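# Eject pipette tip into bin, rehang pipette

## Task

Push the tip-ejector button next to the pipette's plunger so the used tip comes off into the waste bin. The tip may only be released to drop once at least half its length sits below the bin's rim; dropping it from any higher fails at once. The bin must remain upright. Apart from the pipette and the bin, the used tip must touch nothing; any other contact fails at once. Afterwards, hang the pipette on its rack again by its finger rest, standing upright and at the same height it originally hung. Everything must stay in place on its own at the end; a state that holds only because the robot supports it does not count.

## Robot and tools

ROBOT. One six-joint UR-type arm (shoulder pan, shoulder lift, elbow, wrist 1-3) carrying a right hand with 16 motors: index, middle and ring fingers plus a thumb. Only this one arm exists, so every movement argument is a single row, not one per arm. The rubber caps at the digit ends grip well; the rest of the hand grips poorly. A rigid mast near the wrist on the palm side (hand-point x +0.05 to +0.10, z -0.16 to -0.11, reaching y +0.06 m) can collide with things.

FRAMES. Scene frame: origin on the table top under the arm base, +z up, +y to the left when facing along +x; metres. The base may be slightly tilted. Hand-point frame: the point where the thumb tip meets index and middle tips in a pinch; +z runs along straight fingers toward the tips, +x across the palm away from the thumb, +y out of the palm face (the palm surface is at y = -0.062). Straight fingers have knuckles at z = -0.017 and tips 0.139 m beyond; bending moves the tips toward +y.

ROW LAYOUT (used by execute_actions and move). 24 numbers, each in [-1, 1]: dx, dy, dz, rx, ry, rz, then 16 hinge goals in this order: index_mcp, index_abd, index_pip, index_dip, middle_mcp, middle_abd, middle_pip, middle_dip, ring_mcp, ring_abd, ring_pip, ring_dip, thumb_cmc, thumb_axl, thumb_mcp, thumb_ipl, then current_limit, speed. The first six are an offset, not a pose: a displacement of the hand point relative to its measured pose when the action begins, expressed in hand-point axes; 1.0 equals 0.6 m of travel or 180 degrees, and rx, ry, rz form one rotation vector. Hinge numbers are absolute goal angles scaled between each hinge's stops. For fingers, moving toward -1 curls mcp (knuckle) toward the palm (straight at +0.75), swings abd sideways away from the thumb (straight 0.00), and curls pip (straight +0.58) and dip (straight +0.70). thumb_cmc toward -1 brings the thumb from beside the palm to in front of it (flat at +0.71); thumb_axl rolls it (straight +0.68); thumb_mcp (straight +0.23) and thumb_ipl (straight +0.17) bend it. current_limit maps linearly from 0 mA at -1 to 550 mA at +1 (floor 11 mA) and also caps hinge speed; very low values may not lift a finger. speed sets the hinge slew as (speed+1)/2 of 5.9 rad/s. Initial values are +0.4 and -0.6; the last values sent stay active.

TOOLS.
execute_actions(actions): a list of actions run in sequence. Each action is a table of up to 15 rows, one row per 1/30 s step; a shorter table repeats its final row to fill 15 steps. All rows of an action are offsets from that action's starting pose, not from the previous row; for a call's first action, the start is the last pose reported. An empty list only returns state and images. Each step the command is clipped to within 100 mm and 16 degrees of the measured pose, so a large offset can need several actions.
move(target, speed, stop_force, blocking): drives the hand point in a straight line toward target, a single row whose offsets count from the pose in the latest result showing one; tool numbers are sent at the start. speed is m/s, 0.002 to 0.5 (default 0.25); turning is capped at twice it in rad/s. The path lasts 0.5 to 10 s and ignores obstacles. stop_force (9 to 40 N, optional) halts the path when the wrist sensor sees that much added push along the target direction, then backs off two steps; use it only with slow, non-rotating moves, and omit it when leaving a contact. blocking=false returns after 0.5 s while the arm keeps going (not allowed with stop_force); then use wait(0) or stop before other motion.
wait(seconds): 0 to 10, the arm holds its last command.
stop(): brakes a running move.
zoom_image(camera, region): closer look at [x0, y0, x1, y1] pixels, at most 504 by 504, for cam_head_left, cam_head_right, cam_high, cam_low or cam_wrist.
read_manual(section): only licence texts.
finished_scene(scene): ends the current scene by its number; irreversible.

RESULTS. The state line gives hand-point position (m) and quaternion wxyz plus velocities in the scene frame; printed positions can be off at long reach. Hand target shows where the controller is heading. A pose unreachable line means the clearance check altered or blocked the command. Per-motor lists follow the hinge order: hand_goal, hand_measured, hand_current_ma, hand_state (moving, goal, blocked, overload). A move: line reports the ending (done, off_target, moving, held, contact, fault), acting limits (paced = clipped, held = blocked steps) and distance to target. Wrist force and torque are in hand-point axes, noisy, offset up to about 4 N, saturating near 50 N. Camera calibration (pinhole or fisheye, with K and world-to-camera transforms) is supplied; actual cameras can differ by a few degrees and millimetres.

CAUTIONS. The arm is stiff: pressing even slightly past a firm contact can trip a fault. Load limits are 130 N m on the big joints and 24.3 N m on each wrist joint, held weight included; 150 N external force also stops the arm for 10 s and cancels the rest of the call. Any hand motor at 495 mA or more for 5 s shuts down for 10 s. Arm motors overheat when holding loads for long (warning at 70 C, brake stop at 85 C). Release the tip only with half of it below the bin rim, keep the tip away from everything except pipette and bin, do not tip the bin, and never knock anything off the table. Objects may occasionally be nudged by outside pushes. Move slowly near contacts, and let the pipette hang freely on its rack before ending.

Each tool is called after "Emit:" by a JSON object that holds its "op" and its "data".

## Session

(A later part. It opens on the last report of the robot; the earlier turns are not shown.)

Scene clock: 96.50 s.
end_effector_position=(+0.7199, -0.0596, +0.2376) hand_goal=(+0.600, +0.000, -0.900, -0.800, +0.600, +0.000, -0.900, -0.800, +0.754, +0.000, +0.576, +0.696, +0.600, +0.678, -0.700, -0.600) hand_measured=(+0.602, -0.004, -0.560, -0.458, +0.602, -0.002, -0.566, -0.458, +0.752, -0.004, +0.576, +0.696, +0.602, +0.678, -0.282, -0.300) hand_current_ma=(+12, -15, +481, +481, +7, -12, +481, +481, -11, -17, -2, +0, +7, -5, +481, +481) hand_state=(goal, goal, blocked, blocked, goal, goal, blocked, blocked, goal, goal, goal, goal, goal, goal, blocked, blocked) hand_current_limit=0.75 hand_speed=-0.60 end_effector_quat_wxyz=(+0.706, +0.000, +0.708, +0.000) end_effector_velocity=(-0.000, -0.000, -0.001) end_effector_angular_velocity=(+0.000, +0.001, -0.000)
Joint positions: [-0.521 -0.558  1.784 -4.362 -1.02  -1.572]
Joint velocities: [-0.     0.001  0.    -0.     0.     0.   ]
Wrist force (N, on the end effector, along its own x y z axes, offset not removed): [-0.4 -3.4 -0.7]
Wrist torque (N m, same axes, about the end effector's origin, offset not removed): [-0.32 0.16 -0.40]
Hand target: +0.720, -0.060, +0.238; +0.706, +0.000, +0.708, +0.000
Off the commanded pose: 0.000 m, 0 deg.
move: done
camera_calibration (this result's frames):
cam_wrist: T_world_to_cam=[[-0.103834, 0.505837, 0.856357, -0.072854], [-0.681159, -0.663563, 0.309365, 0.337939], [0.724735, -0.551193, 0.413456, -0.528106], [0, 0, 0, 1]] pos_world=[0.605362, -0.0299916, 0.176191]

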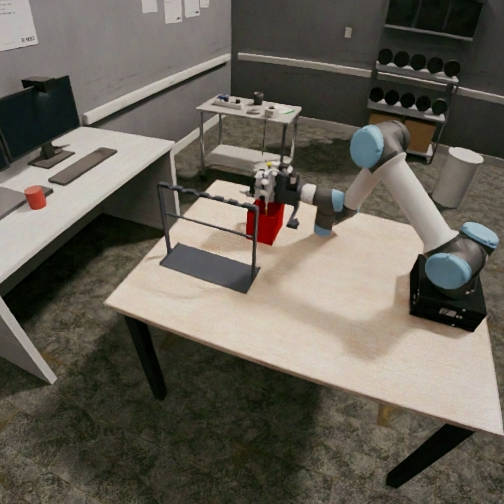

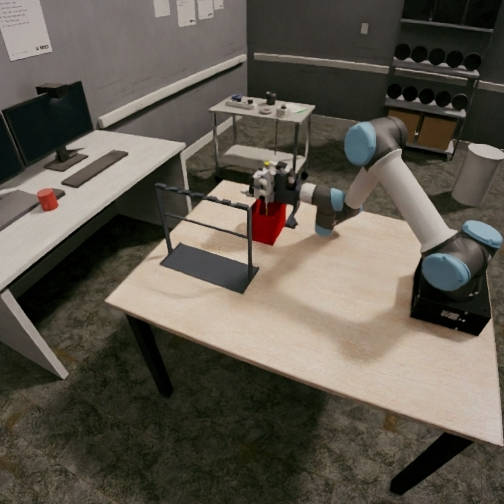

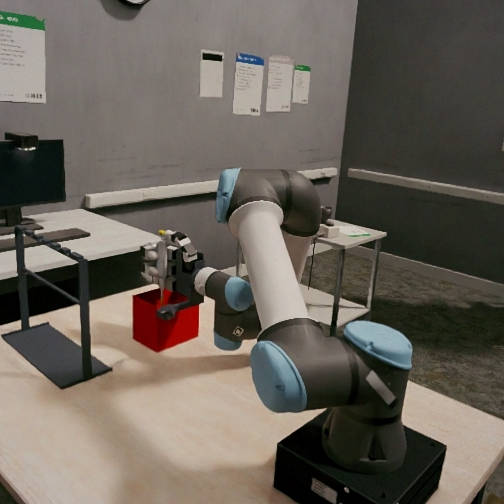

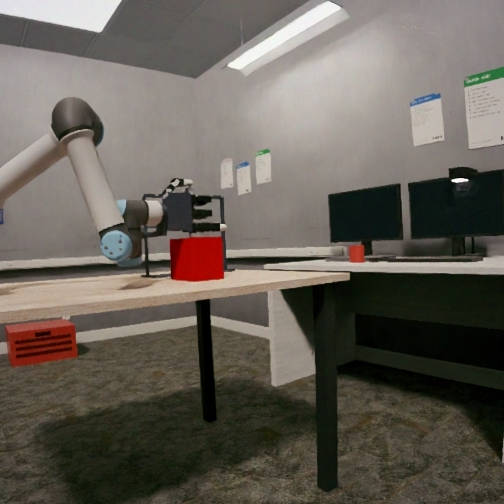

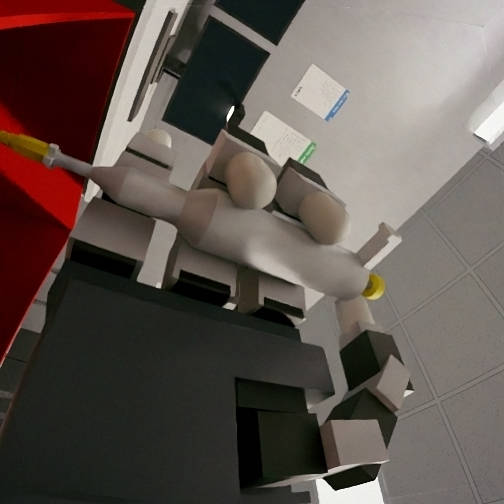

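Emit:
{"op": "move", "data": {"target": [0,0,0,0,0,0,0.6,0,-0.9,-0.8,0.6,0,-0.9,-0.8,0.754,0,0.576,0.696,0.78,0.678,-0.1,-0.1,0.75,-0.6]}}

Emit:
{"op": "move", "data": {"target": [0,0,0,0,0,0,0.6,0,-0.9,-0.8,0.6,0,-0.9,-0.8,0.754,0,0.576,0.696,0.78,0.678,-0.7,-0.5,0.75,-0.6]}}

Emit:
{"op": "zoom_image", "data": {"camera": "cam_high", "region": [110, 190, 230, 310]}}

Emit:
{"op": "zoom_image", "data": {"camera": "cam_low", "region": [140, 150, 240, 250]}}

Scene clock: 99.10 s.
end_effector_position=(+0.7199, -0.0596, +0.2376) hand_goal=(+0.600, +0.000, -0.900, -0.800, +0.600, +0.000, -0.900, -0.800, +0.754, +0.000, +0.576, +0.696, +0.780, +0.678, -0.100, -0.100) hand_measured=(+0.602, -0.004, -0.560, -0.458, +0.602, -0.002, -0.566, -0.458, +0.752, -0.004, +0.576, +0.696, +0.778, +0.676, -0.108, -0.104) hand_current_ma=(+12, -15, +481, +481, +7, -12, +481, +481, -11, -17, -2, +0, -7, -11, -58, -32) hand_state=(goal, goal, blocked, blocked, goal, goal, blocked, blocked, goal, goal, goal, goal, goal, goal, goal, goal) hand_current_limit=0.75 hand_speed=-0.60 end_effector_quat_wxyz=(+0.706, +0.000, +0.708, +0.000) end_effector_velocity=(+0.000, -0.000, -0.000) end_effector_angular_velocity=(-0.001, -0.000, -0.000)
Joint positions: [-0.521 -0.558  1.784 -4.362 -1.02  -1.572]
Joint velocities: [-0.  0. -0. -0. -0. -0.]
Wrist force (N, on the end effector, along its own x y z axes, offset not removed): [3.2 2.3 -0.8]
Wrist torque (N m, same axes, about the end effector's origin, offset not removed): [0.33 -0.56 -0.04]
Hand target: +0.720, -0.060, +0.238; +0.706, +0.000, +0.708, +0.000
Off the commanded pose: 0.000 m, 0 deg.
move: done
camera_calibration (this result's frames):
cam_wrist: T_world_to_cam=[[-0.10388, 0.505865, 0.856335, -0.0728252], [-0.681175, -0.663553, 0.309351, 0.337951], [0.724713, -0.551179, 0.413512, -0.528099], [0, 0, 0, 1]] pos_world=[0.605359, -0.0299895, 0.176193]

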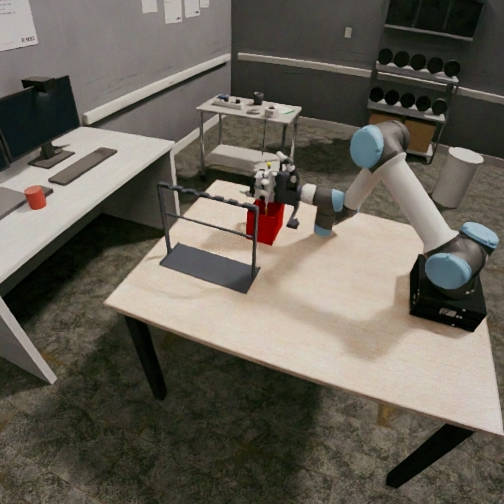

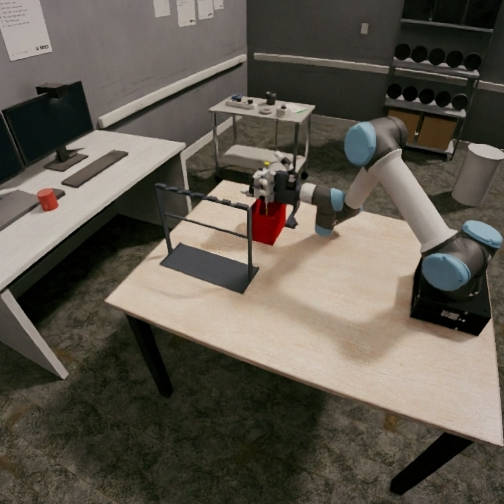

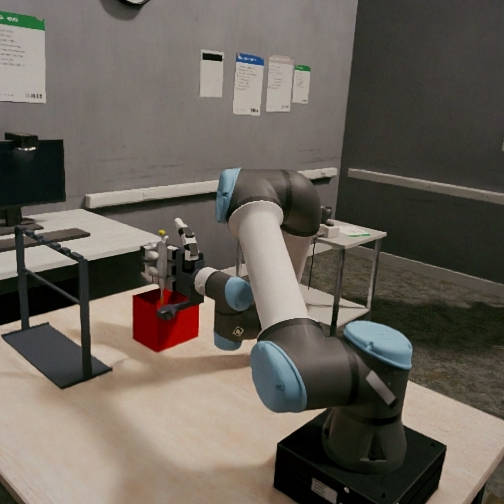

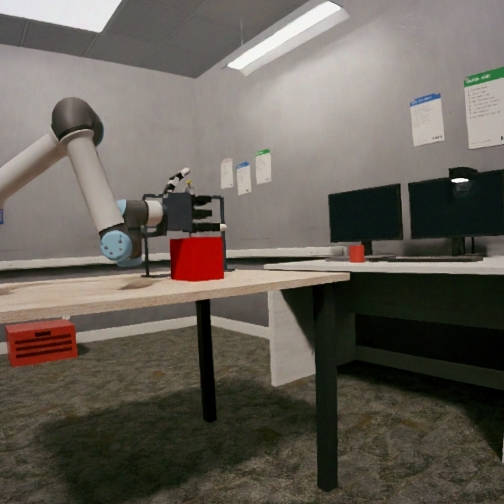

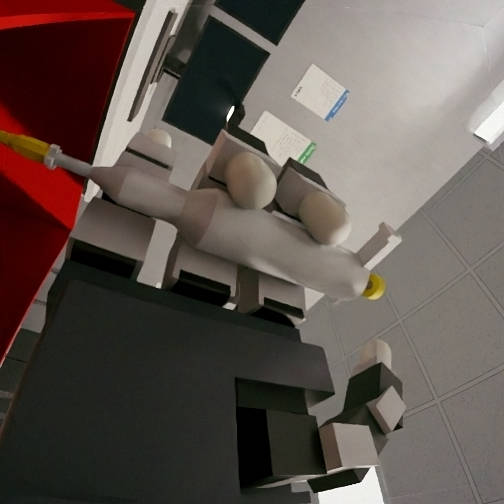

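Scene clock: 99.80 s.
end_effector_position=(+0.7199, -0.0596, +0.2376) hand_goal=(+0.600, +0.000, -0.900, -0.800, +0.600, +0.000, -0.900, -0.800, +0.754, +0.000, +0.576, +0.696, +0.780, +0.678, -0.700, -0.500) hand_measured=(+0.602, -0.004, -0.560, -0.458, +0.602, -0.002, -0.566, -0.458, +0.752, -0.004, +0.576, +0.696, +0.784, +0.682, -0.432, -0.424) hand_current_ma=(+6, -15, +481, +481, +7, -10, +481, +481, -11, -17, -2, +0, +23, +31, +481, +481) hand_state=(goal, goal, blocked, blocked, goal, goal, blocked, blocked, goal, goal, goal, goal, goal, goal, blocked, blocked) hand_current_limit=0.75 hand_speed=-0.60 end_effector_quat_wxyz=(+0.706, +0.000, +0.708, +0.000) end_effector_velocity=(-0.000, -0.000, -0.000) end_effector_angular_velocity=(+0.001, -0.000, +0.000)
Joint positions: [-0.521 -0.558  1.784 -4.362 -1.02  -1.572]
Joint velocities: [-0.     0.001 -0.    -0.001  0.     0.001]
Wrist force (N, on the end effector, along its own x y z axes, offset not removed): [1.4 -1.5 1.5]
Wrist torque (N m, same axes, about the end effector's origin, offset not removed): [-0.27 -0.24 -0.12]
Hand target: +0.720, -0.060, +0.238; +0.706, +0.000, +0.708, +0.000
Off the commanded pose: 0.000 m, 0 deg.
move: done
camera_calibration (this result's frames):
cam_wrist: T_world_to_cam=[[-0.10388, 0.505865, 0.856335, -0.0728251], [-0.681175, -0.663553, 0.309351, 0.337951], [0.724713, -0.551179, 0.413512, -0.528099], [0, 0, 0, 1]] pos_world=[0.605359, -0.0299895, 0.176193]

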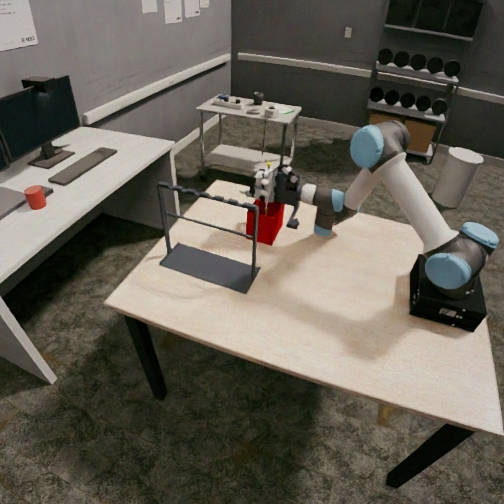

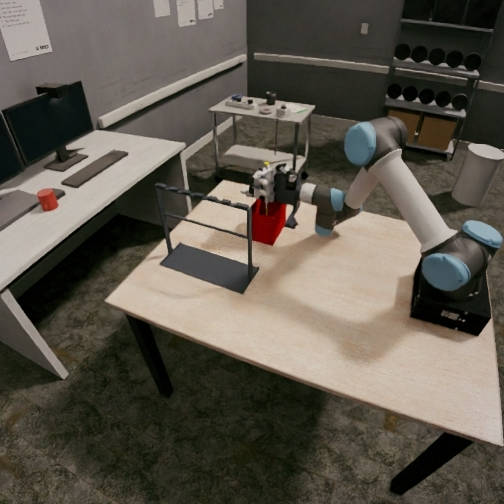

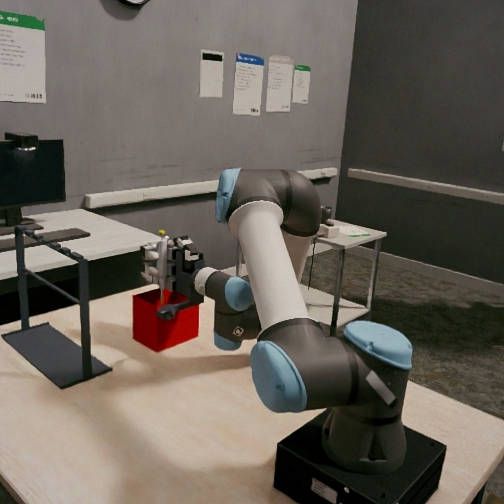

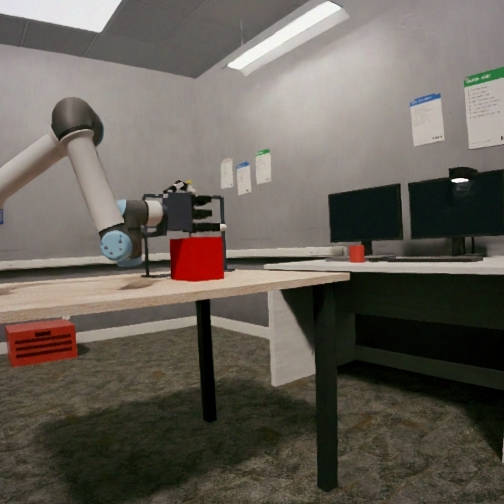

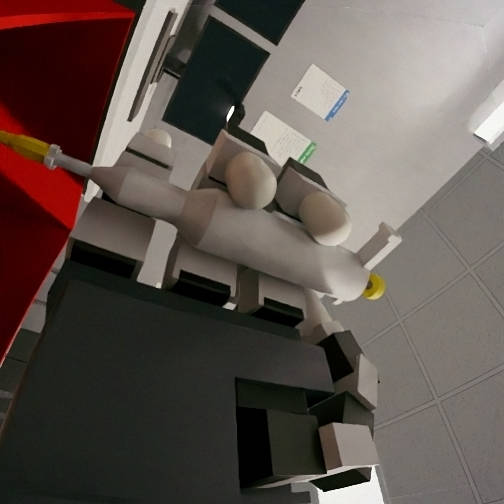

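Region (110, 190, 230, 310) of cam_high's 504x504 image, scaled by 4.200, with more detail than that image has.

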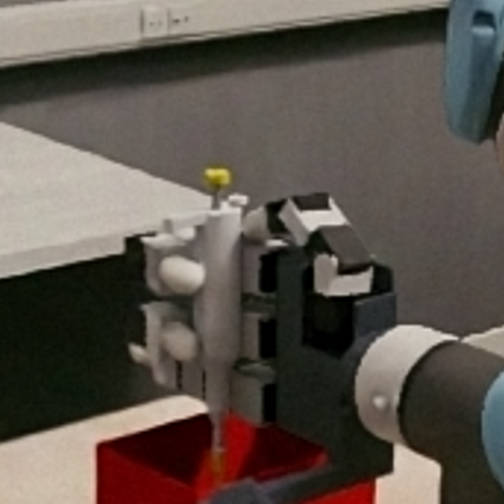

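Region (140, 150, 240, 250) of cam_low's 504x504 image, scaled by 5.040, with more detail than that image has.

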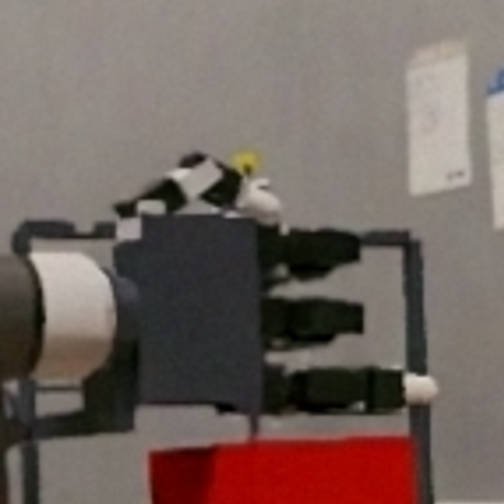

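Missed; try in between.

Emit:
{"op": "move", "data": {"target": [0,0,0,0,0,0,0.6,0,-0.9,-0.8,0.6,0,-0.9,-0.8,0.754,0,0.576,0.696,0.69,0.678,-0.1,-0.1,0.75,-0.6]}}

Emit:
{"op": "move", "data": {"target": [0,0,0,0,0,0,0.6,0,-0.9,-0.8,0.6,0,-0.9,-0.8,0.754,0,0.576,0.696,0.69,0.678,-0.7,-0.5,0.75,-0.6]}}

Emit:
{"op": "zoom_image", "data": {"camera": "cam_high", "region": [110, 190, 230, 310]}}

Emit:
{"op": "zoom_image", "data": {"camera": "cam_low", "region": [140, 150, 240, 250]}}

Scene clock: 102.73 s.
end_effector_position=(+0.7199, -0.0596, +0.2376) hand_goal=(+0.600, +0.000, -0.900, -0.800, +0.600, +0.000, -0.900, -0.800, +0.754, +0.000, +0.576, +0.696, +0.690, +0.678, -0.100, -0.100) hand_measured=(+0.602, -0.004, -0.560, -0.458, +0.602, -0.002, -0.566, -0.458, +0.752, -0.004, +0.576, +0.696, +0.694, +0.680, -0.396, -0.370) hand_current_ma=(+6, -15, +481, +481, +6, -10, +481, +481, -11, -17, -2, +0, +22, +19, -481, -481) hand_state=(goal, goal, blocked, blocked, goal, goal, blocked, blocked, goal, goal, goal, goal, goal, goal, blocked, blocked) hand_current_limit=0.75 hand_speed=-0.60 end_effector_quat_wxyz=(+0.706, +0.000, +0.708, +0.000) end_effector_velocity=(+0.000, -0.000, +0.001) end_effector_angular_velocity=(-0.001, -0.001, -0.001)
Joint positions: [-0.521 -0.558  1.784 -4.362 -1.02  -1.572]
Joint velocities: [-0.    -0.002  0.     0.    -0.    -0.001]
Wrist force (N, on the end effector, along its own x y z axes, offset not removed): [2.9 -4.1 -1.7]
Wrist torque (N m, same axes, about the end effector's origin, offset not removed): [-0.28 -0.31 -0.04]
Hand target: +0.720, -0.060, +0.238; +0.706, +0.000, +0.708, +0.000
Off the commanded pose: 0.000 m, 0 deg.
move: done
camera_calibration (this result's frames):
cam_wrist: T_world_to_cam=[[-0.10388, 0.505865, 0.856335, -0.072825], [-0.681175, -0.663553, 0.30935, 0.337951], [0.724713, -0.551179, 0.413512, -0.528099], [0, 0, 0, 1]] pos_world=[0.605359, -0.0299896, 0.176193]

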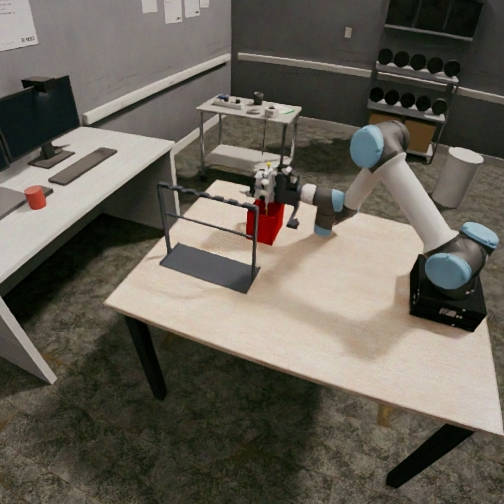

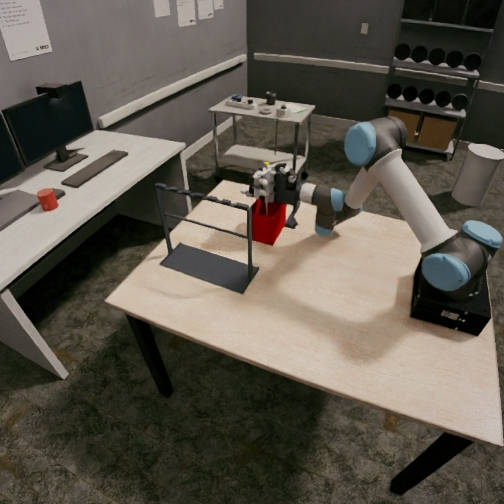

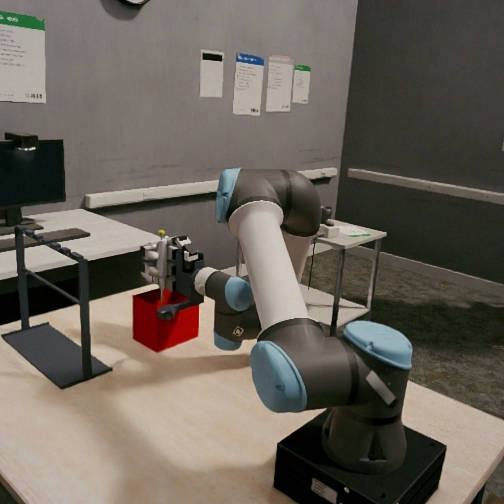

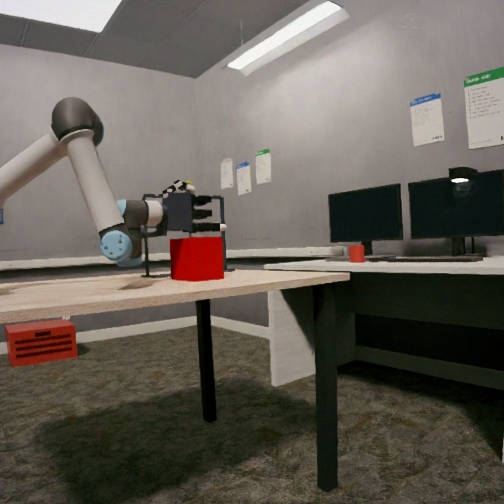

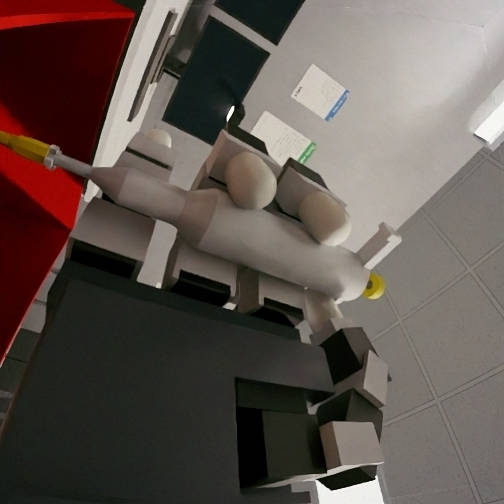

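Scene clock: 103.23 s.
end_effector_position=(+0.7199, -0.0596, +0.2376) hand_goal=(+0.600, +0.000, -0.900, -0.800, +0.600, +0.000, -0.900, -0.800, +0.754, +0.000, +0.576, +0.696, +0.690, +0.678, -0.700, -0.500) hand_measured=(+0.602, -0.004, -0.560, -0.458, +0.602, -0.002, -0.566, -0.458, +0.752, -0.004, +0.576, +0.696, +0.694, +0.680, -0.438, -0.416) hand_current_ma=(+6, -15, +481, +481, +5, -10, +481, +481, -11, -17, -2, +0, +18, +14, +481, +481) hand_state=(goal, goal, blocked, blocked, goal, goal, blocked, blocked, goal, goal, goal, goal, goal, goal, blocked, blocked) hand_current_limit=0.75 hand_speed=-0.60 end_effector_quat_wxyz=(+0.706, +0.000, +0.708, +0.000) end_effector_velocity=(+0.000, -0.001, +0.001) end_effector_angular_velocity=(-0.001, -0.001, -0.001)
Joint positions: [-0.521 -0.558  1.784 -4.362 -1.02  -1.572]
Joint velocities: [-0.001 -0.001 -0.     0.    -0.    -0.001]
Wrist force (N, on the end effector, along its own x y z axes, offset not removed): [4.7 1.8 -1.3]
Wrist torque (N m, same axes, about the end effector's origin, offset not removed): [0.22 -0.66 0.50]
Hand target: +0.720, -0.060, +0.238; +0.706, +0.000, +0.708, +0.000
Off the commanded pose: 0.000 m, 0 deg.
move: done
camera_calibration (this result's frames):
cam_wrist: T_world_to_cam=[[-0.10388, 0.505865, 0.856335, -0.0728252], [-0.681175, -0.663553, 0.309351, 0.337951], [0.724713, -0.551179, 0.413512, -0.528099], [0, 0, 0, 1]] pos_world=[0.605359, -0.0299896, 0.176193]

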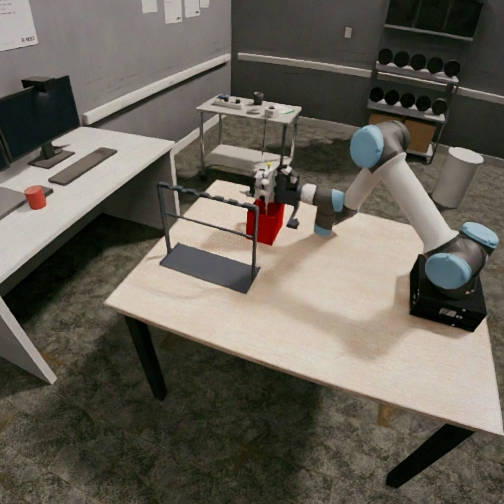

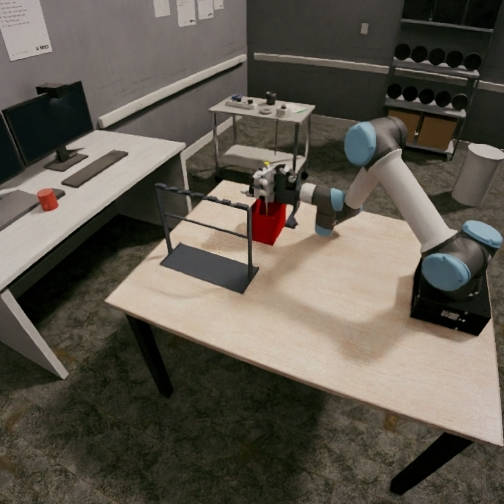

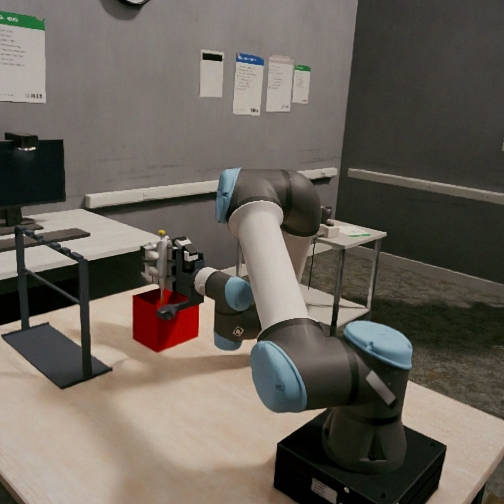

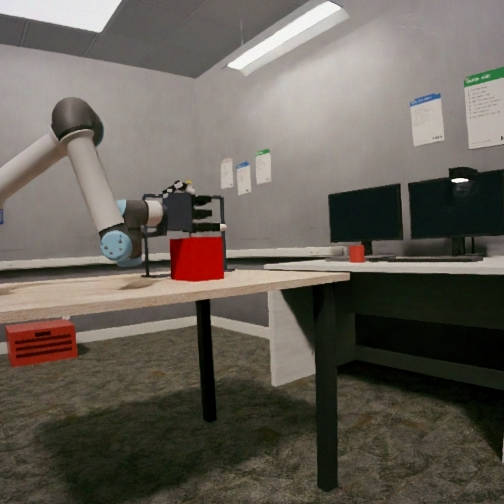

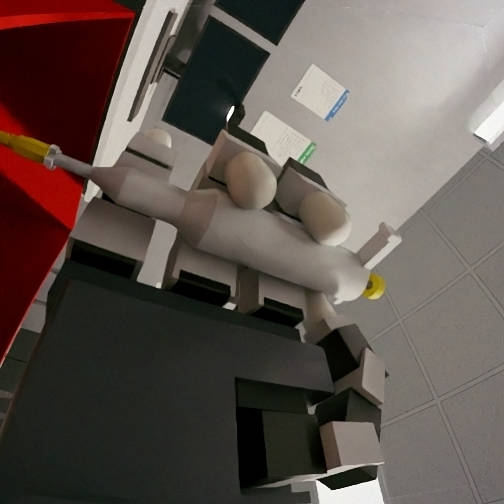

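Region (110, 190, 230, 310) of cam_high's 504x504 image, scaled by 4.200, with more detail than that image has.

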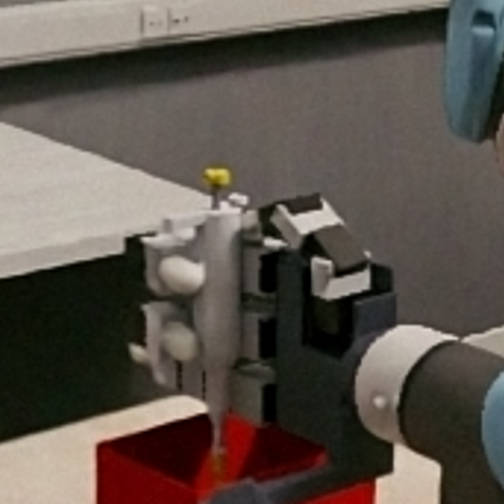

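Region (140, 150, 240, 250) of cam_low's 504x504 image, scaled by 5.040, with more detail than that image has.

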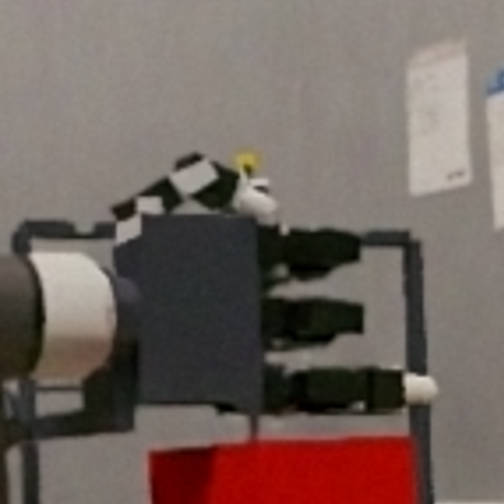

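Got trapped under the button; sequence it properly.

Emit:
{"op": "move", "data": {"target": [0,0,0,0,0,0,0.6,0,-0.9,-0.8,0.6,0,-0.9,-0.8,0.754,0,0.576,0.696,0.85,0.678,-0.42,-0.4,0.75,-0.6]}}

Emit:
{"op": "move", "data": {"target": [0,0,0,0,0,0,0.6,0,-0.9,-0.8,0.6,0,-0.9,-0.8,0.754,0,0.576,0.696,0.85,0.678,-0.1,-0.1,0.75,-0.6]}}

Emit:
{"op": "move", "data": {"target": [0,0,0,0,0,0,0.6,0,-0.9,-0.8,0.6,0,-0.9,-0.8,0.754,0,0.576,0.696,0.69,0.678,-0.1,-0.1,0.75,-0.6]}}

Emit:
{"op": "move", "data": {"target": [0,0,0,0,0,0,0.6,0,-0.9,-0.8,0.6,0,-0.9,-0.8,0.754,0,0.576,0.696,0.69,0.678,-0.7,-0.5,0.75,-0.6]}}

Emit:
{"op": "zoom_image", "data": {"camera": "cam_high", "region": [110, 190, 230, 310]}}

Emit:
{"op": "zoom_image", "data": {"camera": "cam_low", "region": [140, 150, 240, 250]}}

Scene clock: 106.77 s.
end_effector_position=(+0.7199, -0.0596, +0.2376) hand_goal=(+0.600, +0.000, -0.900, -0.800, +0.600, +0.000, -0.900, -0.800, +0.754, +0.000, +0.576, +0.696, +0.850, +0.678, -0.420, -0.400) hand_measured=(+0.602, -0.004, -0.560, -0.458, +0.602, -0.002, -0.566, -0.458, +0.752, -0.004, +0.576, +0.696, +0.848, +0.676, -0.428, -0.402) hand_current_ma=(+6, -15, +481, +481, +5, -10, +481, +481, -11, -17, -2, +0, -6, -8, -56, -21) hand_state=(goal, goal, blocked, blocked, goal, goal, blocked, blocked, goal, goal, goal, goal, goal, goal, goal, goal) hand_current_limit=0.75 hand_speed=-0.60 end_effector_quat_wxyz=(+0.706, +0.000, +0.708, +0.000) end_effector_velocity=(-0.000, +0.000, +0.000) end_effector_angular_velocity=(+0.000, +0.000, +0.001)
Joint positions: [-0.521 -0.558  1.784 -4.362 -1.02  -1.572]
Joint velocities: [ 0.001 -0.     0.     0.     0.     0.   ]
Wrist force (N, on the end effector, along its own x y z axes, offset not removed): [4.2 -1.6 -1.3]
Wrist torque (N m, same axes, about the end effector's origin, offset not removed): [-0.04 -0.63 -0.08]
Hand target: +0.720, -0.060, +0.238; +0.706, +0.000, +0.708, +0.000
Off the commanded pose: 0.000 m, 0 deg.
move: done
camera_calibration (this result's frames):
cam_wrist: T_world_to_cam=[[-0.10388, 0.505865, 0.856335, -0.0728251], [-0.681175, -0.663553, 0.30935, 0.337951], [0.724713, -0.551179, 0.413512, -0.528099], [0, 0, 0, 1]] pos_world=[0.605359, -0.0299896, 0.176193]

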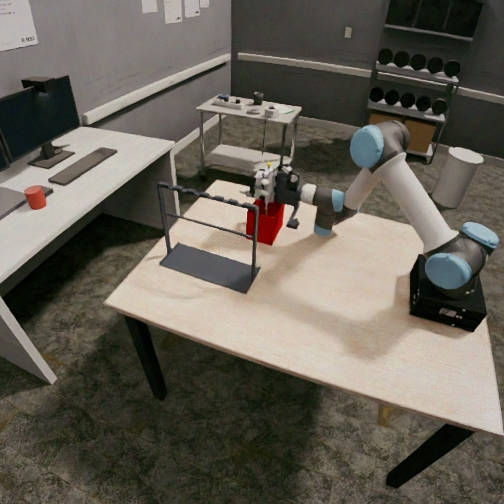

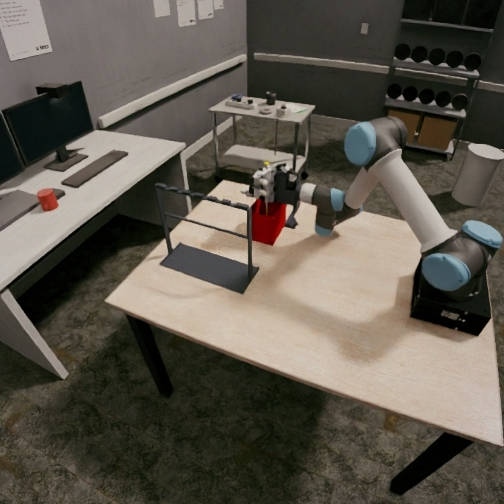

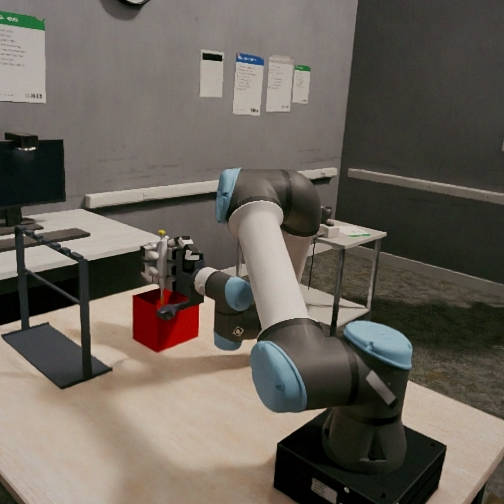

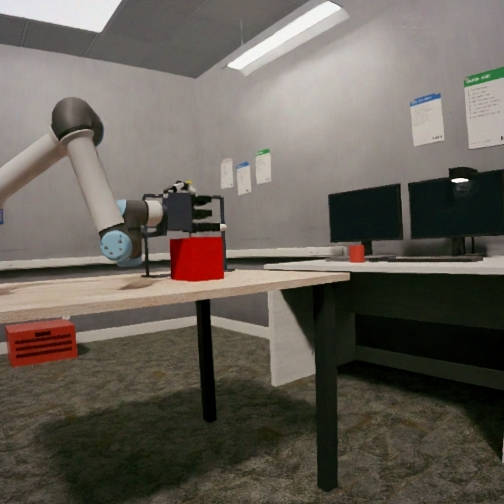

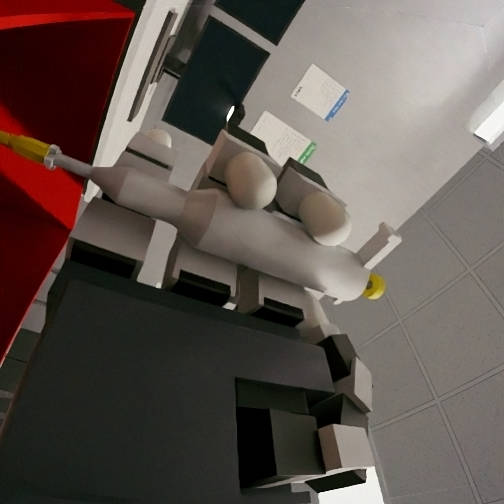

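Scene clock: 107.47 s.
end_effector_position=(+0.7199, -0.0596, +0.2376) hand_goal=(+0.600, +0.000, -0.900, -0.800, +0.600, +0.000, -0.900, -0.800, +0.754, +0.000, +0.576, +0.696, +0.850, +0.678, -0.100, -0.100) hand_measured=(+0.602, -0.004, -0.560, -0.458, +0.602, -0.002, -0.566, -0.458, +0.752, -0.004, +0.576, +0.696, +0.850, +0.676, -0.108, -0.104) hand_current_ma=(+6, -15, +481, +481, +5, -10, +481, +481, -11, -17, -2, +0, -3, -8, -58, -32) hand_state=(goal, goal, blocked, blocked, goal, goal, blocked, blocked, goal, goal, goal, goal, goal, goal, goal, goal) hand_current_limit=0.75 hand_speed=-0.60 end_effector_quat_wxyz=(+0.706, +0.000, +0.708, +0.000) end_effector_velocity=(+0.000, +0.000, -0.000) end_effector_angular_velocity=(+0.001, +0.000, +0.001)
Joint positions: [-0.521 -0.558  1.784 -4.362 -1.02  -1.572]
Joint velocities: [0.    0.    0.    0.    0.    0.001]
Wrist force (N, on the end effector, along its own x y z axes, offset not removed): [0.4 3.0 -2.5]
Wrist torque (N m, same axes, about the end effector's origin, offset not removed): [0.61 0.01 -0.07]
Hand target: +0.720, -0.060, +0.238; +0.706, +0.000, +0.708, +0.000
Off the commanded pose: 0.000 m, 0 deg.
move: done
camera_calibration (this result's frames):
cam_wrist: T_world_to_cam=[[-0.10388, 0.505865, 0.856335, -0.0728251], [-0.681175, -0.663553, 0.30935, 0.337951], [0.724713, -0.551179, 0.413512, -0.528099], [0, 0, 0, 1]] pos_world=[0.605359, -0.0299895, 0.176193]

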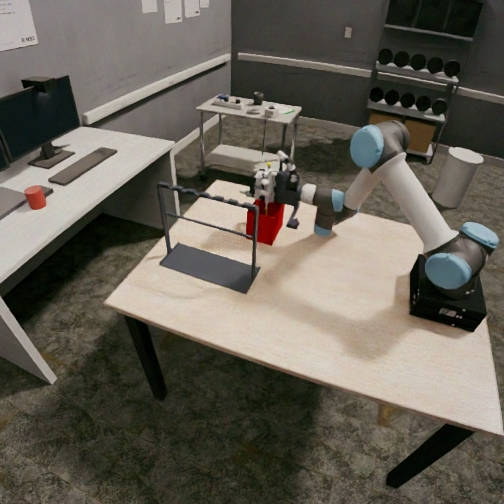

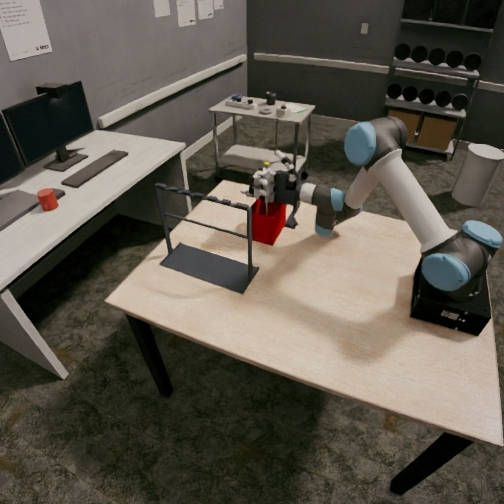

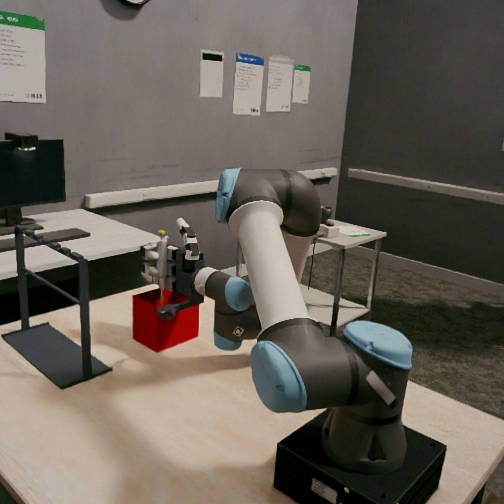

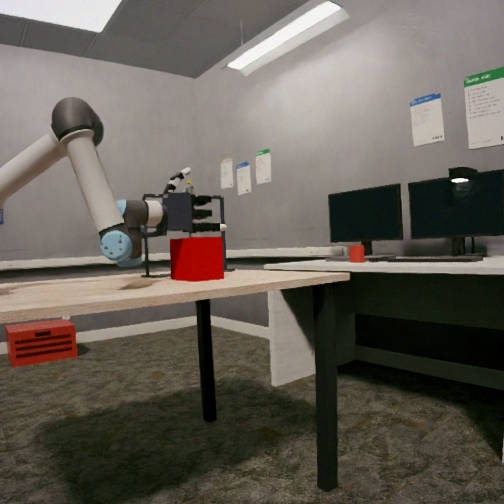

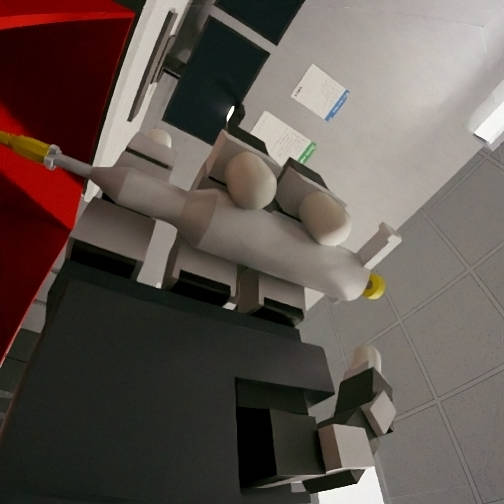

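Scene clock: 107.97 s.
end_effector_position=(+0.7199, -0.0596, +0.2376) hand_goal=(+0.600, +0.000, -0.900, -0.800, +0.600, +0.000, -0.900, -0.800, +0.754, +0.000, +0.576, +0.696, +0.690, +0.678, -0.100, -0.100) hand_measured=(+0.602, -0.004, -0.560, -0.458, +0.602, -0.002, -0.566, -0.458, +0.752, -0.004, +0.576, +0.696, +0.692, +0.676, -0.108, -0.104) hand_current_ma=(+6, -15, +481, +481, +5, -10, +481, +481, -11, -17, -2, +0, +15, -7, -58, -32) hand_state=(goal, goal, blocked, blocked, goal, goal, blocked, blocked, goal, goal, goal, goal, goal, goal, goal, goal) hand_current_limit=0.75 hand_speed=-0.60 end_effector_quat_wxyz=(+0.706, +0.000, +0.708, +0.000) end_effector_velocity=(-0.000, -0.000, +0.001) end_effector_angular_velocity=(-0.001, -0.001, -0.000)
Joint positions: [-0.521 -0.558  1.784 -4.362 -1.02  -1.572]
Joint velocities: [-0.    -0.001 -0.    -0.     0.    -0.   ]
Wrist force (N, on the end effector, along its own x y z axes, offset not removed): [6.5 -2.7 -2.4]
Wrist torque (N m, same axes, about the end effector's origin, offset not removed): [-0.09 -0.70 0.17]
Hand target: +0.720, -0.060, +0.238; +0.706, +0.000, +0.708, +0.000
Off the commanded pose: 0.000 m, 0 deg.
move: done
camera_calibration (this result's frames):
cam_wrist: T_world_to_cam=[[-0.10388, 0.505865, 0.856335, -0.072825], [-0.681175, -0.663553, 0.30935, 0.337951], [0.724713, -0.551179, 0.413512, -0.528099], [0, 0, 0, 1]] pos_world=[0.605359, -0.0299896, 0.176193]

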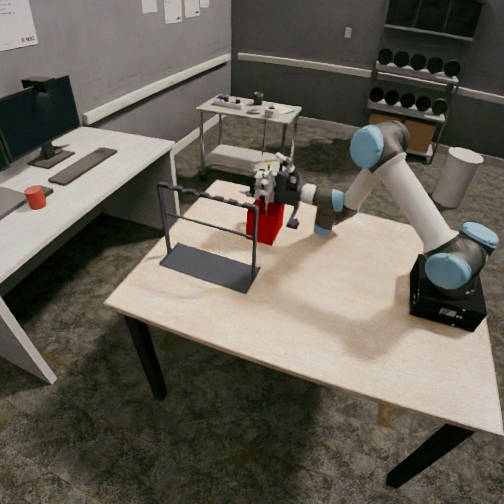

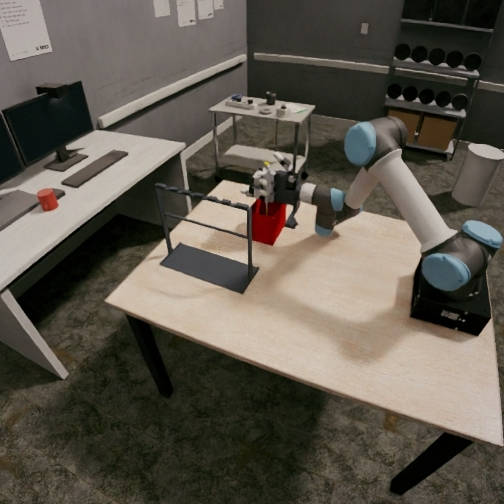

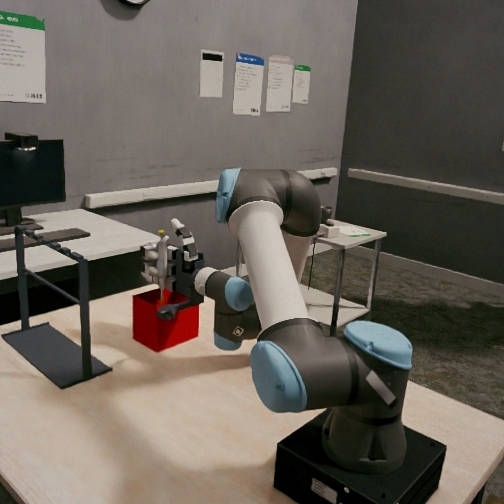

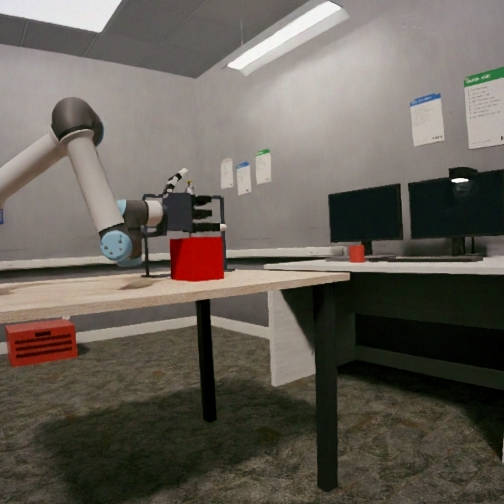

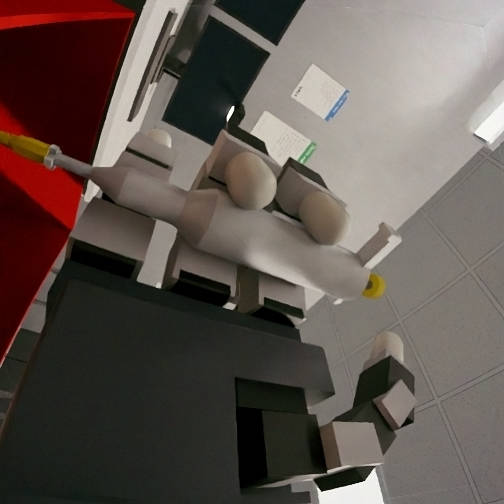

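Scene clock: 108.93 s.
end_effector_position=(+0.7199, -0.0596, +0.2376) hand_goal=(+0.600, +0.000, -0.900, -0.800, +0.600, +0.000, -0.900, -0.800, +0.754, +0.000, +0.576, +0.696, +0.690, +0.678, -0.700, -0.500) hand_measured=(+0.600, -0.004, -0.560, -0.458, +0.600, -0.002, -0.566, -0.458, +0.752, -0.004, +0.576, +0.696, +0.700, +0.688, -0.398, -0.484) hand_current_ma=(+0, -15, +481, +481, +0, -10, +481, +481, -11, -17, -2, +0, +50, +72, +481, +118) hand_state=(goal, goal, blocked, blocked, goal, goal, blocked, blocked, goal, goal, goal, goal, goal, goal, blocked, goal) hand_current_limit=0.75 hand_speed=-0.60 end_effector_quat_wxyz=(+0.706, +0.000, +0.708, +0.000) end_effector_velocity=(+0.000, -0.001, +0.001) end_effector_angular_velocity=(-0.002, -0.002, -0.001)
Joint positions: [-0.521 -0.558  1.784 -4.362 -1.02  -1.572]
Joint velocities: [-0.001 -0.002 -0.    -0.    -0.    -0.   ]
Wrist force (N, on the end effector, along its own x y z axes, offset not removed): [-0.2 -0.5 3.1]
Wrist torque (N m, same axes, about the end effector's origin, offset not removed): [-0.29 0.04 -0.18]
Hand target: +0.720, -0.060, +0.238; +0.706, +0.000, +0.708, +0.000
Off the commanded pose: 0.000 m, 0 deg.
move: done
camera_calibration (this result's frames):
cam_wrist: T_world_to_cam=[[-0.103879, 0.505865, 0.856335, -0.0728252], [-0.681175, -0.663553, 0.309351, 0.337951], [0.724713, -0.551179, 0.413512, -0.528099], [0, 0, 0, 1]] pos_world=[0.605359, -0.0299896, 0.176193]

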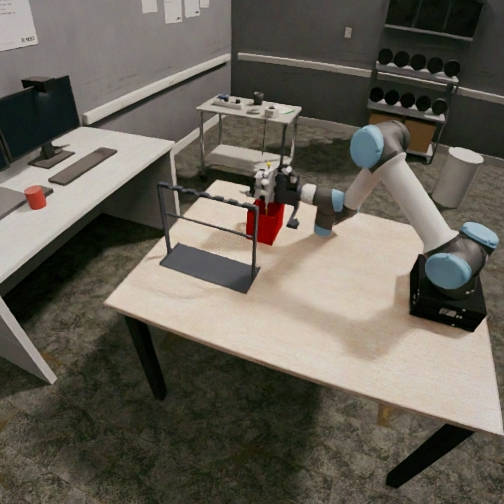

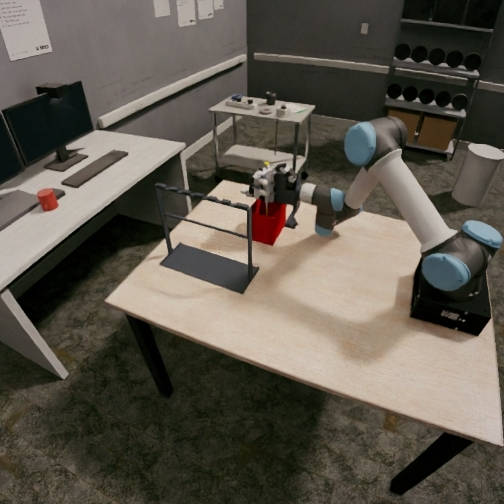

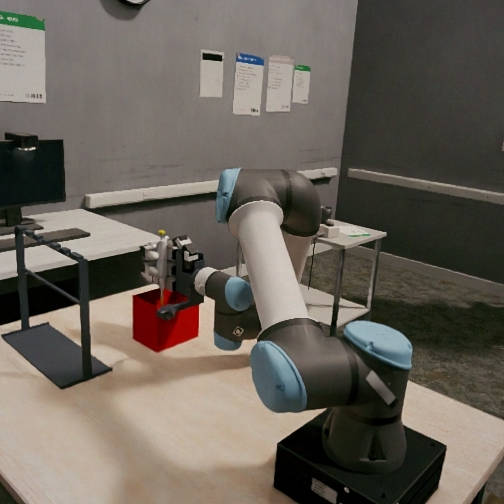

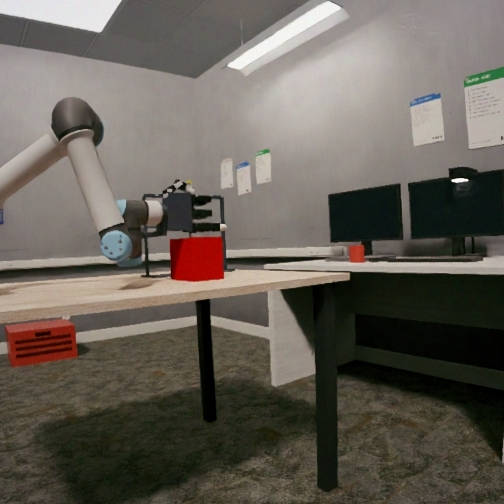

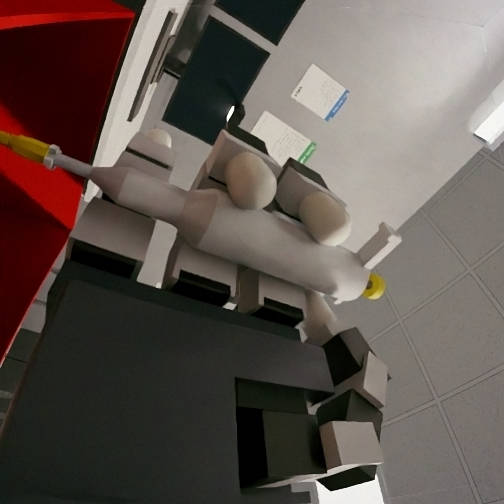

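Region (110, 190, 230, 310) of cam_high's 504x504 image, scaled by 4.200, with more detail than that image has.

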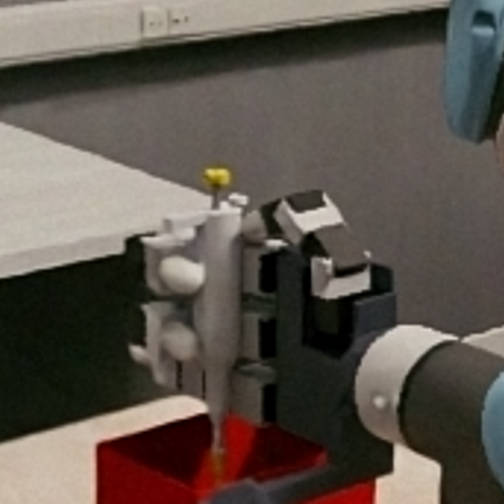

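Region (140, 150, 240, 250) of cam_low's 504x504 image, scaled by 5.040, with more detail than that image has.

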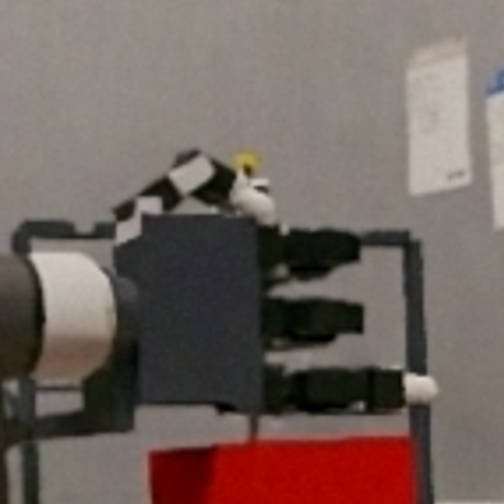

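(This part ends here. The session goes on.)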